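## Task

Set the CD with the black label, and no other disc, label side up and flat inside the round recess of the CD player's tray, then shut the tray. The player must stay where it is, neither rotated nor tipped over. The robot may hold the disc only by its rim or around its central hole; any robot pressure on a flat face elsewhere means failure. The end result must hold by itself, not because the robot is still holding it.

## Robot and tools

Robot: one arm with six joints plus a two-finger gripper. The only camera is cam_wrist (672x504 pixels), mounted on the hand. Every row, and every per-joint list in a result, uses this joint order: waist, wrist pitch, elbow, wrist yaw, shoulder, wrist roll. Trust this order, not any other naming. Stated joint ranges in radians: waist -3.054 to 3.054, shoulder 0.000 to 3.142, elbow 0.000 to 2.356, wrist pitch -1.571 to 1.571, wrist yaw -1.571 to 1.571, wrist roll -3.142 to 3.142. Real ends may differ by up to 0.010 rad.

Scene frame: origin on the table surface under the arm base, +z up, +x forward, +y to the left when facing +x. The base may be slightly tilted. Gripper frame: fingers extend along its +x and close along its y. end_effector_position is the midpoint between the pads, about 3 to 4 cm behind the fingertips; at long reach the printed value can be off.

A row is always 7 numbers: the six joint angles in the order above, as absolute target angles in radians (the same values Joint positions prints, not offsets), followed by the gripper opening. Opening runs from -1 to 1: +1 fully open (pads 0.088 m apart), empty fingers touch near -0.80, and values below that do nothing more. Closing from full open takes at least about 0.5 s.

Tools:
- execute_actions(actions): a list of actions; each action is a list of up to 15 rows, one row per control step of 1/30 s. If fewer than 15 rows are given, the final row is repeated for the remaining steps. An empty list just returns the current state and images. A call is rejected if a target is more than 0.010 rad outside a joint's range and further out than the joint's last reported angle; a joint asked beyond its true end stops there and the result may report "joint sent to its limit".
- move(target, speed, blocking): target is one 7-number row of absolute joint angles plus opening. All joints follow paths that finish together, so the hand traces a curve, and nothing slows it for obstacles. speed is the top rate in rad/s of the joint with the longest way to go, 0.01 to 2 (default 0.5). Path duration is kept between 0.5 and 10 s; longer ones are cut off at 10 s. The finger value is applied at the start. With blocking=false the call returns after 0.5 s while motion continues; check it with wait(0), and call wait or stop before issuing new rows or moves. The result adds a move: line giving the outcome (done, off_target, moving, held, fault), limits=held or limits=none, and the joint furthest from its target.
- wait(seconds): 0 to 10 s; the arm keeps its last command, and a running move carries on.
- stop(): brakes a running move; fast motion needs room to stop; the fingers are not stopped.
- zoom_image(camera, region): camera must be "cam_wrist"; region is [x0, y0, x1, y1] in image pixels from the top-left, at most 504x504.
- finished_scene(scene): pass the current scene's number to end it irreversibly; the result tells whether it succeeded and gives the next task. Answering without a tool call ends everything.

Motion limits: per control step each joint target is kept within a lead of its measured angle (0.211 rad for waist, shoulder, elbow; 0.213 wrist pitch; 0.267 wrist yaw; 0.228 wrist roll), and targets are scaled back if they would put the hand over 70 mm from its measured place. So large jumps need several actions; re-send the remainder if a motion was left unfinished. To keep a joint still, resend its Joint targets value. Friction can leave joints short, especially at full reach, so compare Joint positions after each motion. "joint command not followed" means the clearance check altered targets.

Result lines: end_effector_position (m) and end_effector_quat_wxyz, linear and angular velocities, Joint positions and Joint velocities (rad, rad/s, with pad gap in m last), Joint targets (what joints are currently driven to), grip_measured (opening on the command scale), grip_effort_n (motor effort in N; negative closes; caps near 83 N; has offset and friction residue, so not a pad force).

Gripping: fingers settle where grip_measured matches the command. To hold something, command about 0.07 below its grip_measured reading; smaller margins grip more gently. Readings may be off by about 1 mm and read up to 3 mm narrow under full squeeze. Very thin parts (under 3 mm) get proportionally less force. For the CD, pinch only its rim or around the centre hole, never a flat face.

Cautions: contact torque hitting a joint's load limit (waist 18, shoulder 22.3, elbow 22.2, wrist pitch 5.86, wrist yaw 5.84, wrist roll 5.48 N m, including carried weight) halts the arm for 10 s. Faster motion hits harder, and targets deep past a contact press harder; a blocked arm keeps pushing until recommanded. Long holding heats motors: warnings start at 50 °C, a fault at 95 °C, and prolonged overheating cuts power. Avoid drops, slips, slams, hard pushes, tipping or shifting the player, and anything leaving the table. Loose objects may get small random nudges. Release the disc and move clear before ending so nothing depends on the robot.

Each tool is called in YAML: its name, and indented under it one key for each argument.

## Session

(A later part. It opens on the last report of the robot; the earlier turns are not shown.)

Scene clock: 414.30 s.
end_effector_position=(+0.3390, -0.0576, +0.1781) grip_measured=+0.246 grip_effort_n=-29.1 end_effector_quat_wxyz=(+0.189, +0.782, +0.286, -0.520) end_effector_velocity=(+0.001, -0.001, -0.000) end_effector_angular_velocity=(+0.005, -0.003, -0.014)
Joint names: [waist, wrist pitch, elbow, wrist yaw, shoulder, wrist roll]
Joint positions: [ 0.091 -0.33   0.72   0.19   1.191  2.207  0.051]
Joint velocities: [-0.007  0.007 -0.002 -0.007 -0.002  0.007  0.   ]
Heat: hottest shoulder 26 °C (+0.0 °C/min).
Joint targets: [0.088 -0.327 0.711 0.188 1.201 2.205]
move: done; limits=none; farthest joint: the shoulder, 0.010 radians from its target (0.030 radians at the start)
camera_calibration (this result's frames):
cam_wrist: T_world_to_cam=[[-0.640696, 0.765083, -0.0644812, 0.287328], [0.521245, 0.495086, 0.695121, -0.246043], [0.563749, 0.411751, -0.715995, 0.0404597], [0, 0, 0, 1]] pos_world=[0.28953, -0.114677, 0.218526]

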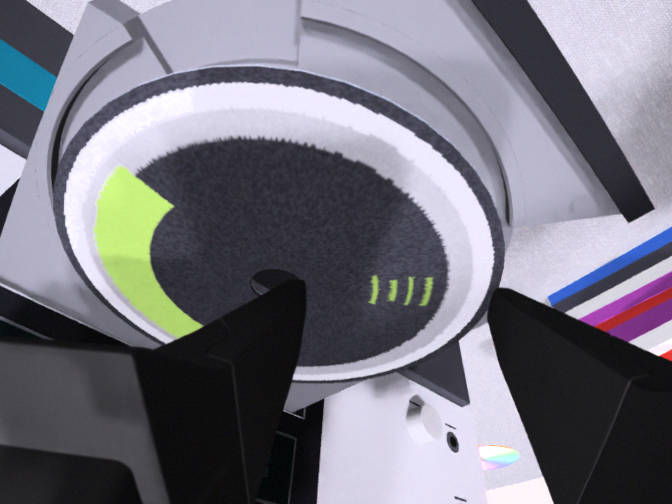

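execute_actions:
  actions:
    - [[0.088,-0.331,0.711,0.188,1.192,2.205,0.24],[0.088,-0.332,0.711,0.188,1.185,2.205,0.24],[0.088,-0.332,0.711,0.188,1.182,2.205,0.24],[0.087,-0.3323,0.710,0.1872,1.1805,2.2042,0.24],[0.086,-0.3325,0.709,0.1865,1.179,2.2034,0.24],[0.085,-0.3328,0.708,0.1858,1.1775,2.2026,0.24],[0.084,-0.333,0.707,0.185,1.176,2.2018,0.24],[0.083,-0.3333,0.706,0.1843,1.1745,2.201,0.24],[0.082,-0.3335,0.705,0.1836,1.173,2.2002,0.24],[0.081,-0.3338,0.704,0.1828,1.1715,2.1994,0.24],[0.080,-0.334,0.703,0.182,1.170,2.1986,0.24],[0.079,-0.3343,0.702,0.1813,1.1685,2.1978,0.24],[0.078,-0.3345,0.701,0.1806,1.167,2.197,0.24],[0.077,-0.3348,0.700,0.18,1.166,2.1962,0.24],[0.076,-0.335,0.699,0.1795,1.1655,2.1955,0.24]]
    - [[0.075,-0.335,0.698,0.179,1.1655,2.1955,0.24]]

Scene clock: 430.03 s.
end_effector_position=(+0.3348, -0.0602, +0.1780) grip_measured=+0.246 grip_effort_n=-29.5 end_effector_quat_wxyz=(+0.189, +0.782, +0.286, -0.520) end_effector_velocity=(+0.003, -0.001, +0.001) end_effector_angular_velocity=(+0.002, -0.013, +0.001)
Joint names: [waist, wrist pitch, elbow, wrist yaw, shoulder, wrist roll]
Joint positions: [ 0.078 -0.332  0.706  0.181  1.173  2.198  0.051]
Joint velocities: [-0.002  0.007  0.002 -0.007 -0.002 -0.007  0.   ]
Heat: hottest shoulder 25 °C (-1.0 °C/min).
Joint targets: [0.075 -0.335 0.698 0.179 1.165 2.196]
camera_calibration (this result's frames):
cam_wrist: T_world_to_cam=[[-0.640634, 0.765112, -0.0647502, 0.286612], [0.521223, 0.495243, 0.695026, -0.242514], [0.56384, 0.411508, -0.716063, 0.0438152], [0, 0, 0, 1]] pos_world=[0.285313, -0.117218, 0.218486]

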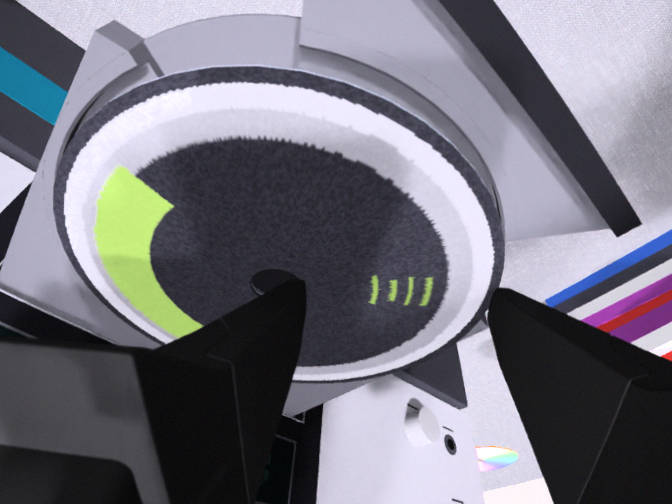

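execute_actions:
  actions:
    - [[0.075,-0.332,0.698,0.179,1.172,2.1955,0.24],[0.075,-0.330,0.698,0.179,1.179,2.1955,0.24],[0.075,-0.3295,0.698,0.179,1.1825,2.1955,0.24],[0.0745,-0.3283,0.6976,0.1786,1.1832,2.1951,0.24],[0.0739,-0.3271,0.6971,0.1782,1.1839,2.1947,0.24],[0.0734,-0.326,0.6967,0.1778,1.1845,2.1943,0.24],[0.0728,-0.3248,0.6963,0.1775,1.1852,2.194,0.24],[0.0723,-0.3236,0.6958,0.1771,1.1859,2.1936,0.24],[0.0717,-0.3225,0.6954,0.1767,1.1865,2.1932,0.24],[0.0712,-0.3213,0.695,0.1763,1.1872,2.1928,0.24],[0.0706,-0.3201,0.6945,0.1759,1.1879,2.1925,0.24],[0.0701,-0.319,0.6941,0.1755,1.1885,2.1921,0.24],[0.0695,-0.3178,0.6937,0.1752,1.1892,2.1917,0.24],[0.069,-0.3166,0.6932,0.1748,1.1899,2.1913,0.24],[0.0684,-0.3155,0.6928,0.1744,1.1905,2.191,0.24]]
    - [[0.0684,-0.3155,0.6928,0.1744,1.1905,2.191,0.24]]

Scene clock: 436.90 s.
end_effector_position=(+0.3349, -0.0603, +0.1751) grip_measured=+0.246 grip_effort_n=-29.1 end_effector_quat_wxyz=(+0.189, +0.783, +0.285, -0.520) end_effector_velocity=(-0.002, +0.001, -0.000) end_effector_angular_velocity=(+0.005, +0.004, +0.010)
Joint names: [waist, wrist pitch, elbow, wrist yaw, shoulder, wrist roll]
Joint positions: [ 0.071 -0.318  0.701  0.176  1.181  2.193  0.051]
Joint velocities: [-0.002 -0.007 -0.002 -0.007 -0.002 -0.007 -0.   ]
Heat: hottest shoulder 26 °C (+0.0 °C/min).
Joint targets: [0.068 -0.315 0.693 0.174 1.190 2.191]
camera_calibration (this result's frames):
cam_wrist: T_world_to_cam=[[-0.639942, 0.765654, -0.0651722, 0.286432], [0.521062, 0.494712, 0.695524, -0.240588], [0.564773, 0.411137, -0.715541, 0.0413025], [0, 0, 0, 1]] pos_world=[0.285335, -0.117267, 0.215556]

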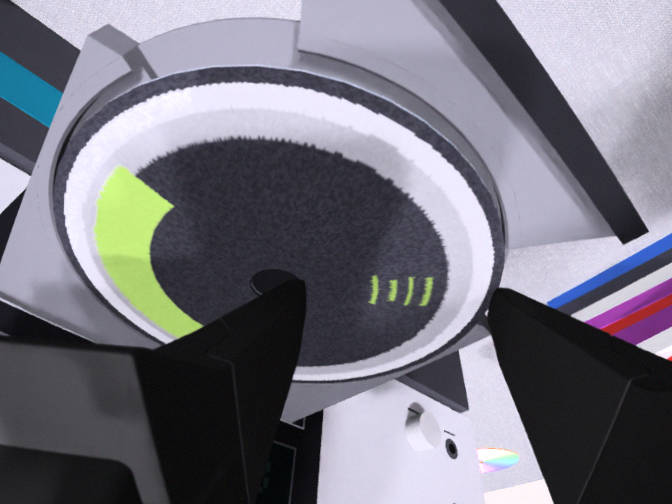

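move:
  target: [0.0594, -0.3072, 0.6854, 0.1684, 1.1905, 2.1847, 0.24]
  speed: 0.01

Scene clock: 440.97 s.
end_effector_position=(+0.3335, -0.0612, +0.1730) grip_measured=+0.246 grip_effort_n=-29.5 end_effector_quat_wxyz=(+0.189, +0.783, +0.285, -0.520) end_effector_velocity=(-0.003, -0.001, -0.001) end_effector_angular_velocity=(-0.009, +0.008, +0.007)
Joint names: [waist, wrist pitch, elbow, wrist yaw, shoulder, wrist roll]
Joint positions: [ 0.062 -0.31   0.694  0.171  1.181  2.187  0.051]
Joint velocities: [-0.002 -0.007 -0.002  0.007 -0.002 -0.007 -0.   ]
Heat: hottest shoulder 26 °C (+1.0 °C/min).
Joint targets: [0.059 -0.307 0.686 0.168 1.190 2.185]
move: done; limits=none; farthest joint: the shoulder, 0.009 radians from its target (0.009 radians at the start)
camera_calibration (this result's frames):
cam_wrist: T_world_to_cam=[[-0.639464, 0.766041, -0.06532, 0.286054], [0.521614, 0.494698, 0.695121, -0.238047], [0.564805, 0.410433, -0.715919, 0.0409897], [0, 0, 0, 1]] pos_world=[0.283938, -0.118191, 0.213502]

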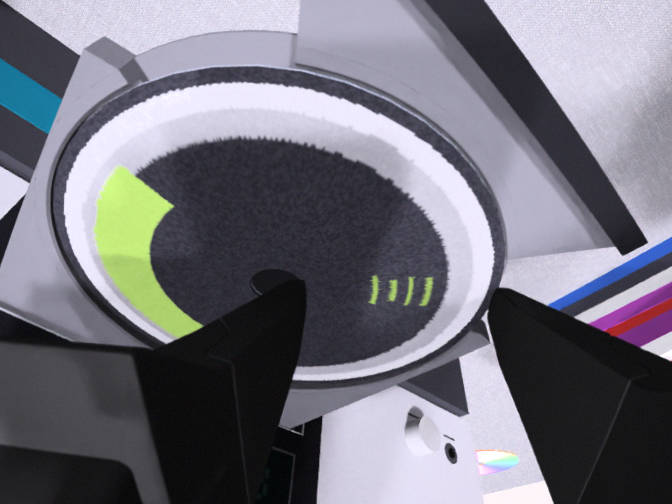

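Well aligned. Lower 2 mm more.

move:
  target: [0.055, -0.298, 0.682, 0.1654, 1.1957, 2.1814, 0.24]
  speed: 0.01

Scene clock: 444.47 s.
end_effector_position=(+0.3335, -0.0611, +0.1713) grip_measured=+0.246 grip_effort_n=-29.1 end_effector_quat_wxyz=(+0.189, +0.783, +0.285, -0.520) end_effector_velocity=(+0.003, -0.000, -0.000) end_effector_angular_velocity=(+0.001, -0.018, -0.001)
Joint names: [waist, wrist pitch, elbow, wrist yaw, shoulder, wrist roll]
Joint positions: [ 0.058 -0.3    0.691  0.167  1.186  2.184  0.051]
Joint velocities: [-0.002  0.022 -0.002 -0.007  0.002 -0.007 -0.   ]
Heat: hottest shoulder 26 °C (+1.0 °C/min).
Joint targets: [0.055 -0.298 0.682 0.165 1.195 2.182]
move: done; limits=none; farthest joint: the shoulder, 0.010 radians from its target (0.015 radians at the start)
camera_calibration (this result's frames):
cam_wrist: T_world_to_cam=[[-0.639759, 0.765768, -0.0656304, 0.28597], [0.520704, 0.494657, 0.695832, -0.236728], [0.565311, 0.410991, -0.715199, 0.0394491], [0, 0, 0, 1]] pos_world=[0.283916, -0.1181, 0.211705]

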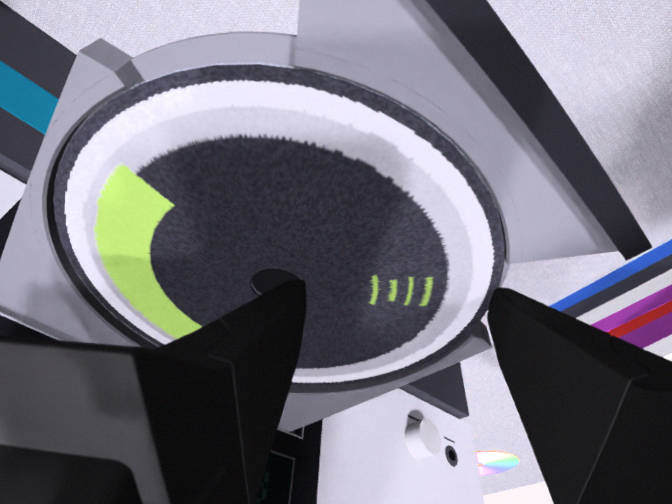

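execute_actions:
  actions:
    - [[0.058,-0.3,0.688,0.167,1.19,2.184,0.27],[0.058,-0.3,0.688,0.167,1.19,2.184,0.30],[0.058,-0.3,0.688,0.167,1.19,2.184,0.33],[0.058,-0.3,0.688,0.167,1.19,2.184,0.36]]

move:
  target: [0.125, -0.44, 0.75, 0.215, 1.1, 2.235, 0.36]
  speed: 0.1

Scene clock: 447.63 s.
end_effector_position=(+0.3335, -0.0612, +0.1712) grip_measured=+0.355 grip_effort_n=21.6 end_effector_quat_wxyz=(+0.189, +0.783, +0.285, -0.520) end_effector_velocity=(-0.002, +0.001, -0.000) end_effector_angular_velocity=(+0.000, -0.000, +0.023)
Joint names: [waist, wrist pitch, elbow, wrist yaw, shoulder, wrist roll]
Joint positions: [ 0.058 -0.3    0.691  0.167  1.186  2.183  0.056]
Joint velocities: [-0.002 -0.007 -0.002 -0.007 -0.002 -0.022  0.001]
Heat: hottest shoulder 26 °C (+1.0 °C/min).
Joint targets: [0.058 -0.300 0.688 0.167 1.190 2.184]
camera_calibration (this result's frames):
cam_wrist: T_world_to_cam=[[-0.639968, 0.765603, -0.0655237, 0.285998], [0.52088, 0.494929, 0.695507, -0.236556], [0.564911, 0.410972, -0.715526, 0.039592], [0, 0, 0, 1]] pos_world=[0.283881, -0.118153, 0.211595]

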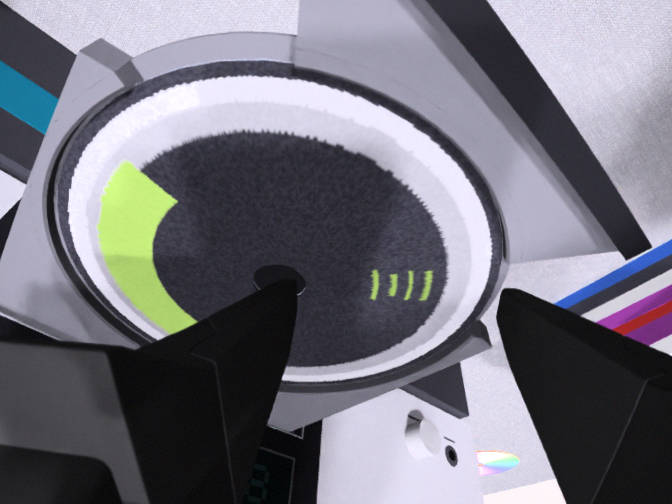

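Scene clock: 449.43 s.
end_effector_position=(+0.3339, -0.0623, +0.2014) grip_measured=+0.356 grip_effort_n=21.2 end_effector_quat_wxyz=(+0.188, +0.784, +0.284, -0.519) end_effector_velocity=(-0.002, +0.000, +0.001) end_effector_angular_velocity=(+0.004, -0.000, +0.008)
Joint names: [waist, wrist pitch, elbow, wrist yaw, shoulder, wrist roll]
Joint positions: [ 0.123 -0.437  0.743  0.213  1.107  2.233  0.056]
Joint velocities: [-0.002 -0.007 -0.002 -0.007 -0.007 -0.007  0.   ]
Heat: hottest shoulder 26 °C (+1.0 °C/min).
Joint targets: [0.125 -0.440 0.750 0.215 1.100 2.235]
move: done; limits=none; farthest joint: the shoulder, 0.007 radians from its target (0.086 radians at the start)
camera_calibration (this result's frames):
cam_wrist: T_world_to_cam=[[-0.637422, 0.767614, -0.066798, 0.288675], [0.520636, 0.492992, 0.697064, -0.257543], [0.568007, 0.409547, -0.713891, 0.0600286], [0, 0, 0, 1]] pos_world=[0.283997, -0.119209, 0.24166]

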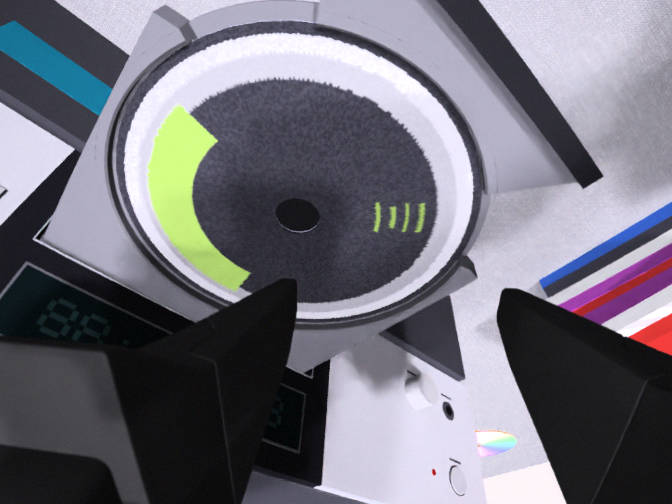

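move:
  target: [0.115, -0.56, 0.5, 0.453, 0.68, 2.0, -1.0]
  speed: 0.5

move:
  target: [0.115, -0.56, 0.5, 0.453, 0.68, -0.278, -1.0]
  speed: 1.5

move:
  target: [0.115, -0.278, 0.362, 0.453, 0.838, -0.278, -1.0]
  speed: 0.3

Scene clock: 458.37 s.
end_effector_position=(+0.2537, -0.1023, +0.2160) grip_measured=-0.795 grip_effort_n=-83.5 end_effector_quat_wxyz=(+0.336, +0.735, +0.246, -0.535) end_effector_velocity=(-0.005, +0.002, -0.002) end_effector_angular_velocity=(+0.006, +0.018, +0.018)
Joint names: [waist, wrist pitch, elbow, wrist yaw, shoulder, wrist roll]
Joint positions: [ 0.118 -0.557  0.51   0.451  0.686  2.002  0.   ]
Joint velocities: [-0.002 -0.022 -0.002 -0.007 -0.002 -0.007  0.   ]
Heat: hottest shoulder 26 °C (+0.0 °C/min).
Joint targets: [0.115 -0.560 0.500 0.453 0.680 2.000]
move: done; limits=none; farthest joint: the elbow, 0.010 radians from its target (0.243 radians at the start)
camera_calibration (this result's frames):
cam_wrist: T_world_to_cam=[[-0.715121, 0.633595, -0.295227, 0.324507], [0.434016, 0.733555, 0.522998, -0.122102], [0.547934, 0.245874, -0.799571, 0.139199], [0, 0, 0, 1]] pos_world=[0.208784, -0.150263, 0.270962]

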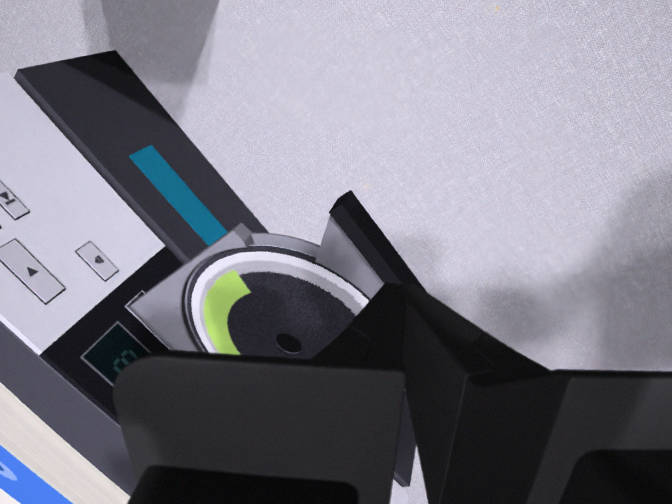

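Scene clock: 460.73 s.
end_effector_position=(+0.2536, -0.1023, +0.2159) grip_measured=-0.795 grip_effort_n=-83.5 end_effector_quat_wxyz=(+0.808, +0.002, +0.589, -0.001) end_effector_velocity=(-0.002, +0.000, -0.001) end_effector_angular_velocity=(-0.002, +0.008, +0.021)
Joint names: [waist, wrist pitch, elbow, wrist yaw, shoulder, wrist roll]
Joint positions: [ 0.117 -0.557  0.51   0.451  0.686 -0.276  0.   ]
Joint velocities: [-0.007 -0.007 -0.002 -0.007 -0.002 -0.022 -0.   ]
Heat: hottest shoulder 26 °C (+1.0 °C/min).
Joint targets: [0.115 -0.560 0.500 0.453 0.680 -0.278]
move: done; limits=none; farthest joint: the elbow, 0.010 radians from its target (0.010 radians at the start)
camera_calibration (this result's frames):
cam_wrist: T_world_to_cam=[[0.0383826, -0.997755, -0.0548793, -0.0854292], [-0.997402, -0.0416032, 0.0588004, 0.261857], [-0.0609516, 0.0524798, -0.99676, 0.316397], [0, 0, 0, 1]] pos_world=[0.283741, -0.0909477, 0.295286]

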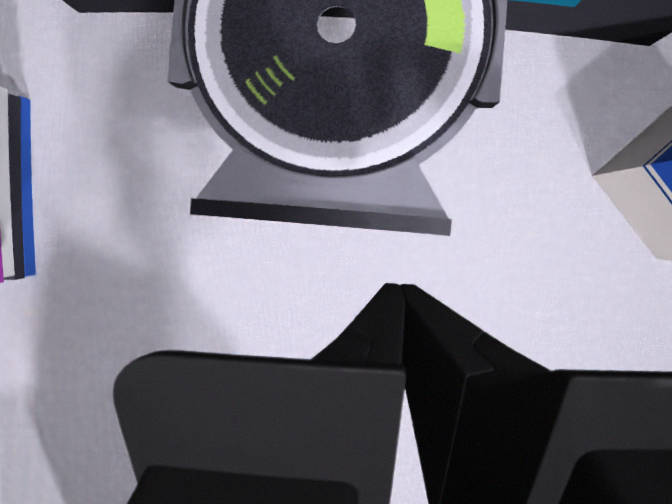

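Scene clock: 462.17 s.
end_effector_position=(+0.2527, -0.0781, +0.1735) grip_measured=-0.795 grip_effort_n=-83.5 end_effector_quat_wxyz=(+0.807, +0.001, +0.591, +0.001) end_effector_velocity=(-0.002, +0.002, -0.002) end_effector_angular_velocity=(+0.005, +0.010, +0.013)
Joint names: [waist, wrist pitch, elbow, wrist yaw, shoulder, wrist roll]
Joint positions: [ 0.117 -0.281  0.371  0.451  0.831 -0.276  0.   ]
Joint velocities: [-0.002 -0.007 -0.002 -0.007  0.002 -0.007  0.   ]
Heat: hottest shoulder 26 °C (+1.0 °C/min).
Joint targets: [0.115 -0.278 0.362 0.453 0.838 -0.278]
move: done; limits=none; farthest joint: the elbow, 0.009 radians from its target (0.148 radians at the start)
camera_calibration (this result's frames):
cam_wrist: T_world_to_cam=[[0.0416514, -0.997585, -0.0555786, -0.0642733], [-0.996828, -0.0452668, 0.0654606, 0.262937], [-0.0678184, 0.0526758, -0.996306, 0.274509], [0, 0, 0, 1]] pos_world=[0.283396, -0.0666757, 0.252711]

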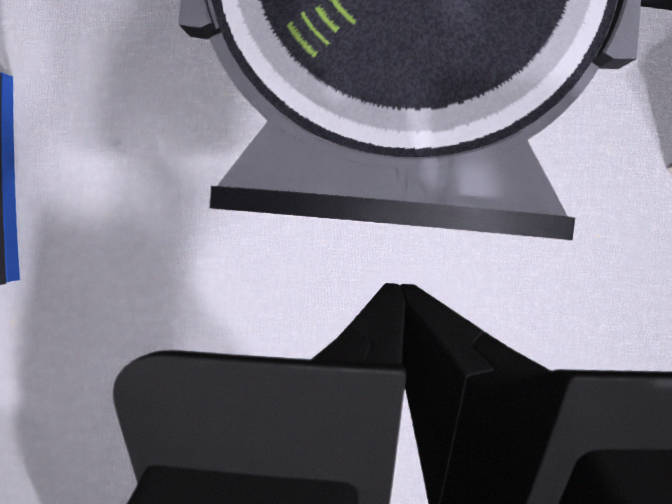

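move:
  target: [0.0986, 0.132, 0.447, 0.3686, 1.094, -0.38, -1.0]
  speed: 0.15

move:
  target: [0.074, 0.497, 0.548, 0.257, 1.353, -0.451, -1.0]
  speed: 0.15

Scene clock: 469.33 s.
end_effector_position=(+0.2716, -0.0761, +0.1433) grip_measured=-0.795 grip_effort_n=-83.5 end_effector_quat_wxyz=(+0.801, -0.037, +0.597, +0.011) end_effector_velocity=(-0.005, +0.001, -0.002) end_effector_angular_velocity=(+0.000, +0.021, +0.028)
Joint names: [waist, wrist pitch, elbow, wrist yaw, shoulder, wrist roll]
Joint positions: [ 0.077 -0.049  0.381  0.455  1.066 -0.376  0.   ]
Joint velocities: [-0.007 -0.022 -0.002 -0.007 -0.002 -0.022 -0.   ]
Heat: hottest wrist pitch 29 °C (+3.1 °C/min).
Joint targets: [0.099 0.132 0.447 0.368 1.094 -0.380]
move: off_target; limits=none; farthest joint: the wrist pitch, 0.181 radians from its target (0.412 radians at the start)
camera_calibration (this result's frames):
cam_wrist: T_world_to_cam=[[0.102208, -0.994741, -0.0065714, -0.0880041], [-0.991124, -0.102397, 0.0847833, 0.275132], [-0.0850103, -0.00215248, -0.996378, 0.246043], [0, 0, 0, 1]] pos_world=[0.302601, -0.0588391, 0.221247]

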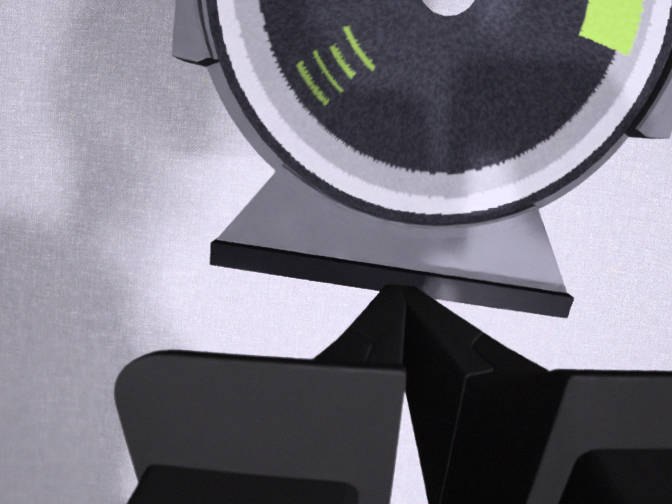

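Scene clock: 473.43 s.
end_effector_position=(+0.3873, -0.0758, +0.1523) grip_measured=-0.795 grip_effort_n=-83.5 end_effector_quat_wxyz=(+0.902, -0.003, +0.432, +0.003) end_effector_velocity=(-0.001, -0.001, -0.002) end_effector_angular_velocity=(-0.001, +0.011, -0.008)
Joint names: [waist, wrist pitch, elbow, wrist yaw, shoulder, wrist roll]
Joint positions: [ 0.064  0.478  0.519  0.273  1.355 -0.449  0.   ]
Joint velocities: [-0.002 -0.007  0.002  0.007  0.002  0.007 -0.   ]
Heat: hottest wrist pitch 30 °C (+4.0 °C/min).
Joint targets: [0.074 0.497 0.548 0.257 1.353 -0.451]
move: off_target; limits=none; farthest joint: the elbow, 0.029 radians from its target (0.167 radians at the start)
camera_calibration (this result's frames):
cam_wrist: T_world_to_cam=[[0.0648659, -0.997406, -0.0312107, -0.081415], [-0.952398, -0.0525419, -0.300297, 0.436525], [0.297878, 0.049204, -0.953335, 0.113926], [0, 0, 0, 1]] pos_world=[0.387091, -0.0638735, 0.237155]

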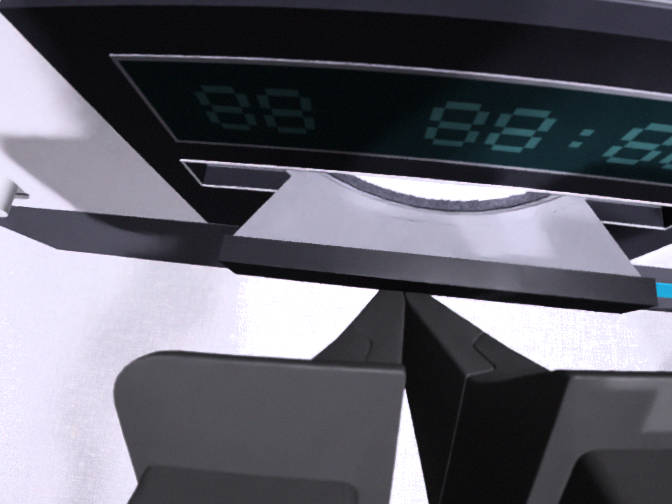

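move:
  target: [0.09, 0.3, 0.48, 0.32, 1.22, -0.42, -1.0]
  speed: 0.15

Scene clock: 477.93 s.
end_effector_position=(+0.3623, -0.0749, +0.1625) grip_measured=-0.795 grip_effort_n=-83.5 end_effector_quat_wxyz=(+0.885, -0.003, +0.466, +0.008) end_effector_velocity=(-0.002, -0.001, -0.001) end_effector_angular_velocity=(-0.010, +0.010, +0.004)
Joint names: [waist, wrist pitch, elbow, wrist yaw, shoulder, wrist roll]
Joint positions: [ 0.088  0.303  0.488  0.318  1.228 -0.422  0.   ]
Joint velocities: [-0.002 -0.007 -0.002  0.007 -0.002 -0.007 -0.   ]
Heat: hottest wrist pitch 30 °C (+4.0 °C/min).
Joint targets: [0.090 0.300 0.480 0.320 1.220 -0.420]
move: done; limits=none; farthest joint: the shoulder, 0.008 radians from its target (0.135 radians at the start)
camera_calibration (this result's frames):
cam_wrist: T_world_to_cam=[[0.072656, -0.99654, -0.0403606, -0.0798405], [-0.97168, -0.0616042, -0.228129, 0.410452], [0.224853, 0.0557926, -0.972794, 0.161167], [0, 0, 0, 1]] pos_world=[0.36839, -0.0632706, 0.247196]

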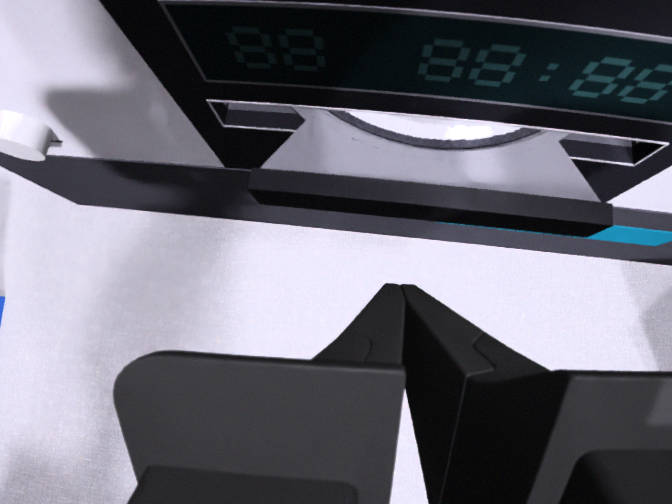

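move:
  target: [0.066, 0.455, 0.529, 0.269, 1.319, -0.439, -1.0]
  speed: 0.06

Scene clock: 486.97 s.
end_effector_position=(+0.3859, -0.0788, +0.1611) grip_measured=-0.795 grip_effort_n=-83.5 end_effector_quat_wxyz=(+0.904, +0.003, +0.428, -0.001) end_effector_velocity=(+0.002, -0.000, +0.001) end_effector_angular_velocity=(-0.002, -0.008, +0.005)
Joint names: [waist, wrist pitch, elbow, wrist yaw, shoulder, wrist roll]
Joint positions: [ 0.068  0.447  0.513  0.274  1.309 -0.437  0.   ]
Joint velocities: [-0.002  0.007  0.002 -0.007  0.002 -0.007  0.   ]
Heat: hottest wrist pitch 30 °C (+5.0 °C/min).
Joint targets: [0.066 0.455 0.529 0.269 1.319 -0.439]
move: off_target; limits=none; farthest joint: the elbow, 0.016 radians from its target (0.041 radians at the start)
camera_calibration (this result's frames):
cam_wrist: T_world_to_cam=[[0.0540472, -0.997826, -0.0377072, -0.0788748], [-0.949924, -0.0397399, -0.309944, 0.439251], [0.307772, 0.0525706, -0.950007, 0.118783], [0, 0, 0, 1]] pos_world=[0.384959, -0.067492, 0.246014]

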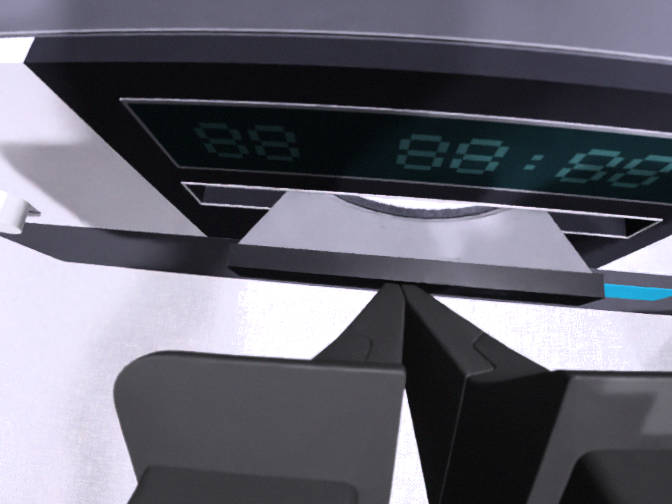

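move:
  target: [0.061, 0.535, 0.556, 0.243, 1.373, -0.454, -1.0]
  speed: 0.05

Scene clock: 491.00 s.
end_effector_position=(+0.4016, -0.0798, +0.1607) grip_measured=-0.795 grip_effort_n=-83.5 end_effector_quat_wxyz=(+0.914, +0.002, +0.405, -0.002) end_effector_velocity=(-0.004, +0.002, -0.003) end_effector_angular_velocity=(+0.002, +0.017, +0.018)
Joint names: [waist, wrist pitch, elbow, wrist yaw, shoulder, wrist roll]
Joint positions: [ 0.062  0.527  0.539  0.249  1.364 -0.452  0.   ]
Joint velocities: [-0.002 -0.022 -0.002 -0.007 -0.002 -0.007 -0.   ]
Heat: hottest wrist pitch 30 °C (+4.0 °C/min).
Joint targets: [0.061 0.535 0.556 0.243 1.373 -0.454]
move: off_target; limits=none; farthest joint: the elbow, 0.017 radians from its target (0.043 radians at the start)
camera_calibration (this result's frames):
cam_wrist: T_world_to_cam=[[0.0536755, -0.99804, -0.0321784, -0.0814754], [-0.932995, -0.0386409, -0.357809, 0.455035], [0.355865, 0.0492279, -0.93324, 0.0913635], [0, 0, 0, 1]] pos_world=[0.396406, -0.0682304, 0.245458]

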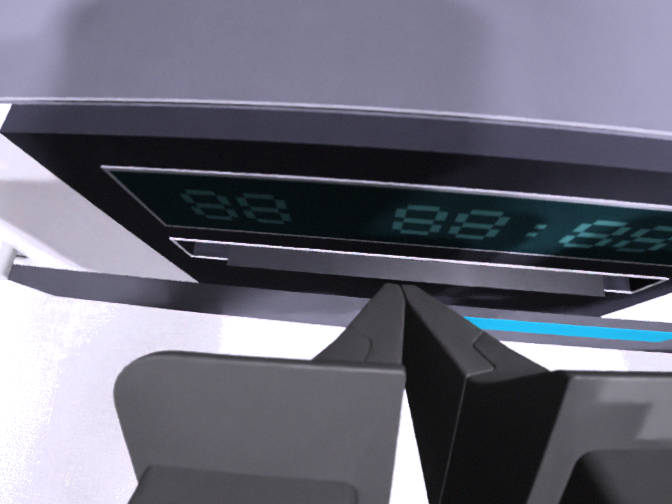

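About 5 mm left.

move:
  target: [0.0595, 0.557, 0.5635, 0.236, 1.388, -0.458, -1.0]
  speed: 0.03

Scene clock: 494.80 s.
end_effector_position=(+0.4058, -0.0800, +0.1606) grip_measured=-0.795 grip_effort_n=-83.5 end_effector_quat_wxyz=(+0.917, +0.002, +0.398, -0.002) end_effector_velocity=(-0.001, +0.003, -0.000) end_effector_angular_velocity=(+0.002, +0.002, +0.015)
Joint names: [waist, wrist pitch, elbow, wrist yaw, shoulder, wrist roll]
Joint positions: [ 0.06   0.548  0.546  0.242  1.379 -0.456  0.   ]
Joint velocities: [ 0.002 -0.007 -0.002 -0.007 -0.002 -0.007 -0.   ]
Heat: hottest wrist pitch 30 °C (+4.0 °C/min).
Joint targets: [0.060 0.557 0.563 0.236 1.388 -0.458]
move: off_target; limits=none; farthest joint: the elbow, 0.018 radians from its target (0.025 radians at the start)
camera_calibration (this result's frames):
cam_wrist: T_world_to_cam=[[0.0539442, -0.99808, -0.0304297, -0.0822897], [-0.927935, -0.0388507, -0.370711, 0.458861], [0.368817, 0.0482345, -0.92825, 0.0836763], [0, 0, 0, 1]] pos_world=[0.399371, -0.0683407, 0.245273]

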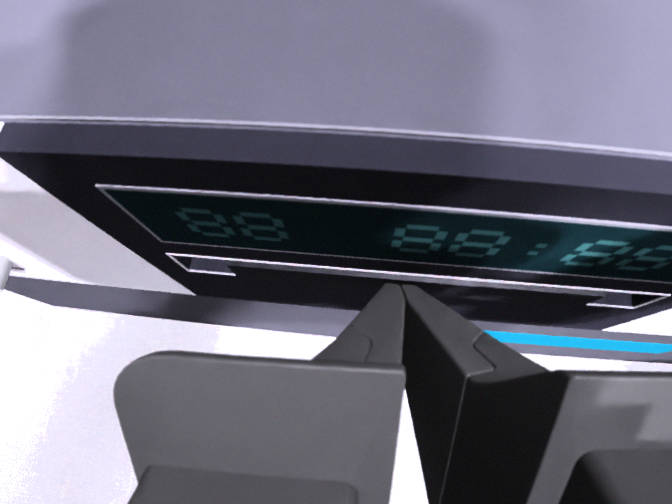

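move:
  target: [0.059, 0.566, 0.5665, 0.233, 1.394, -0.4595, -1.0]
  speed: 0.02

move:
  target: [0.066, 0.455, 0.51, 0.269, 1.30, -0.439, -1.0]
  speed: 0.15

Scene clock: 497.90 s.
end_effector_position=(+0.4070, -0.0800, +0.1604) grip_measured=-0.795 grip_effort_n=-83.5 end_effector_quat_wxyz=(+0.918, +0.002, +0.396, -0.003) end_effector_velocity=(-0.005, +0.003, -0.004) end_effector_angular_velocity=(-0.007, +0.021, +0.031)
Joint names: [waist, wrist pitch, elbow, wrist yaw, shoulder, wrist roll]
Joint positions: [ 0.06   0.557  0.547  0.24   1.385 -0.457  0.   ]
Joint velocities: [-0.002 -0.022 -0.007 -0.007 -0.002 -0.022  0.   ]
Heat: hottest wrist pitch 30 °C (+4.0 °C/min).
Joint targets: [0.059 0.566 0.566 0.233 1.394 -0.460]
move: off_target; limits=none; farthest joint: the elbow, 0.019 radians from its target (0.021 radians at the start)
camera_calibration (this result's frames):
cam_wrist: T_world_to_cam=[[0.0541114, -0.998089, -0.0298432, -0.0825036], [-0.926146, -0.038994, -0.375145, 0.4599], [0.373264, 0.0479388, -0.926486, 0.0808678], [0, 0, 0, 1]] pos_world=[0.400214, -0.0682893, 0.24499]

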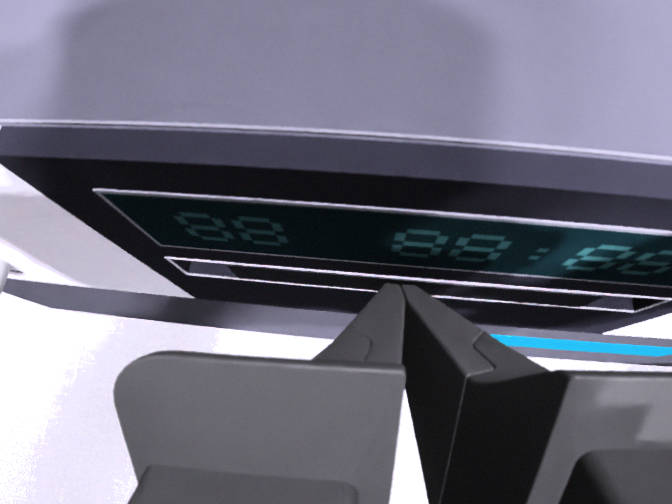

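Scene clock: 499.03 s.
end_effector_position=(+0.3893, -0.0811, +0.1635) grip_measured=-0.795 grip_effort_n=-83.5 end_effector_quat_wxyz=(+0.907, +0.003, +0.421, -0.003) end_effector_velocity=(-0.002, +0.001, -0.001) end_effector_angular_velocity=(+0.000, +0.004, +0.011)
Joint names: [waist, wrist pitch, elbow, wrist yaw, shoulder, wrist roll]
Joint positions: [ 0.064  0.458  0.518  0.267  1.308 -0.441  0.   ]
Joint velocities: [-0.002 -0.007 -0.002 -0.007 -0.002 -0.007 -0.   ]
Heat: hottest wrist pitch 30 °C (+4.0 °C/min).
Joint targets: [0.066 0.455 0.510 0.269 1.300 -0.439]
move: done; limits=none; farthest joint: the shoulder, 0.008 radians from its target (0.085 radians at the start)
camera_calibration (this result's frames):
cam_wrist: T_world_to_cam=[[0.0513797, -0.998059, -0.0352008, -0.0806313], [-0.945121, -0.0372063, -0.324595, 0.443889], [0.322655, 0.0499466, -0.945198, 0.113315], [0, 0, 0, 1]] pos_world=[0.38711, -0.069619, 0.248351]

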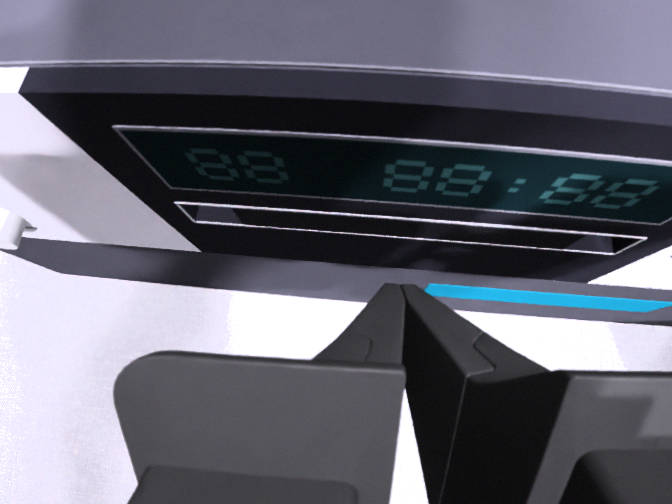

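finished_scene:
  scene: 2

The scene is finished: the task was done.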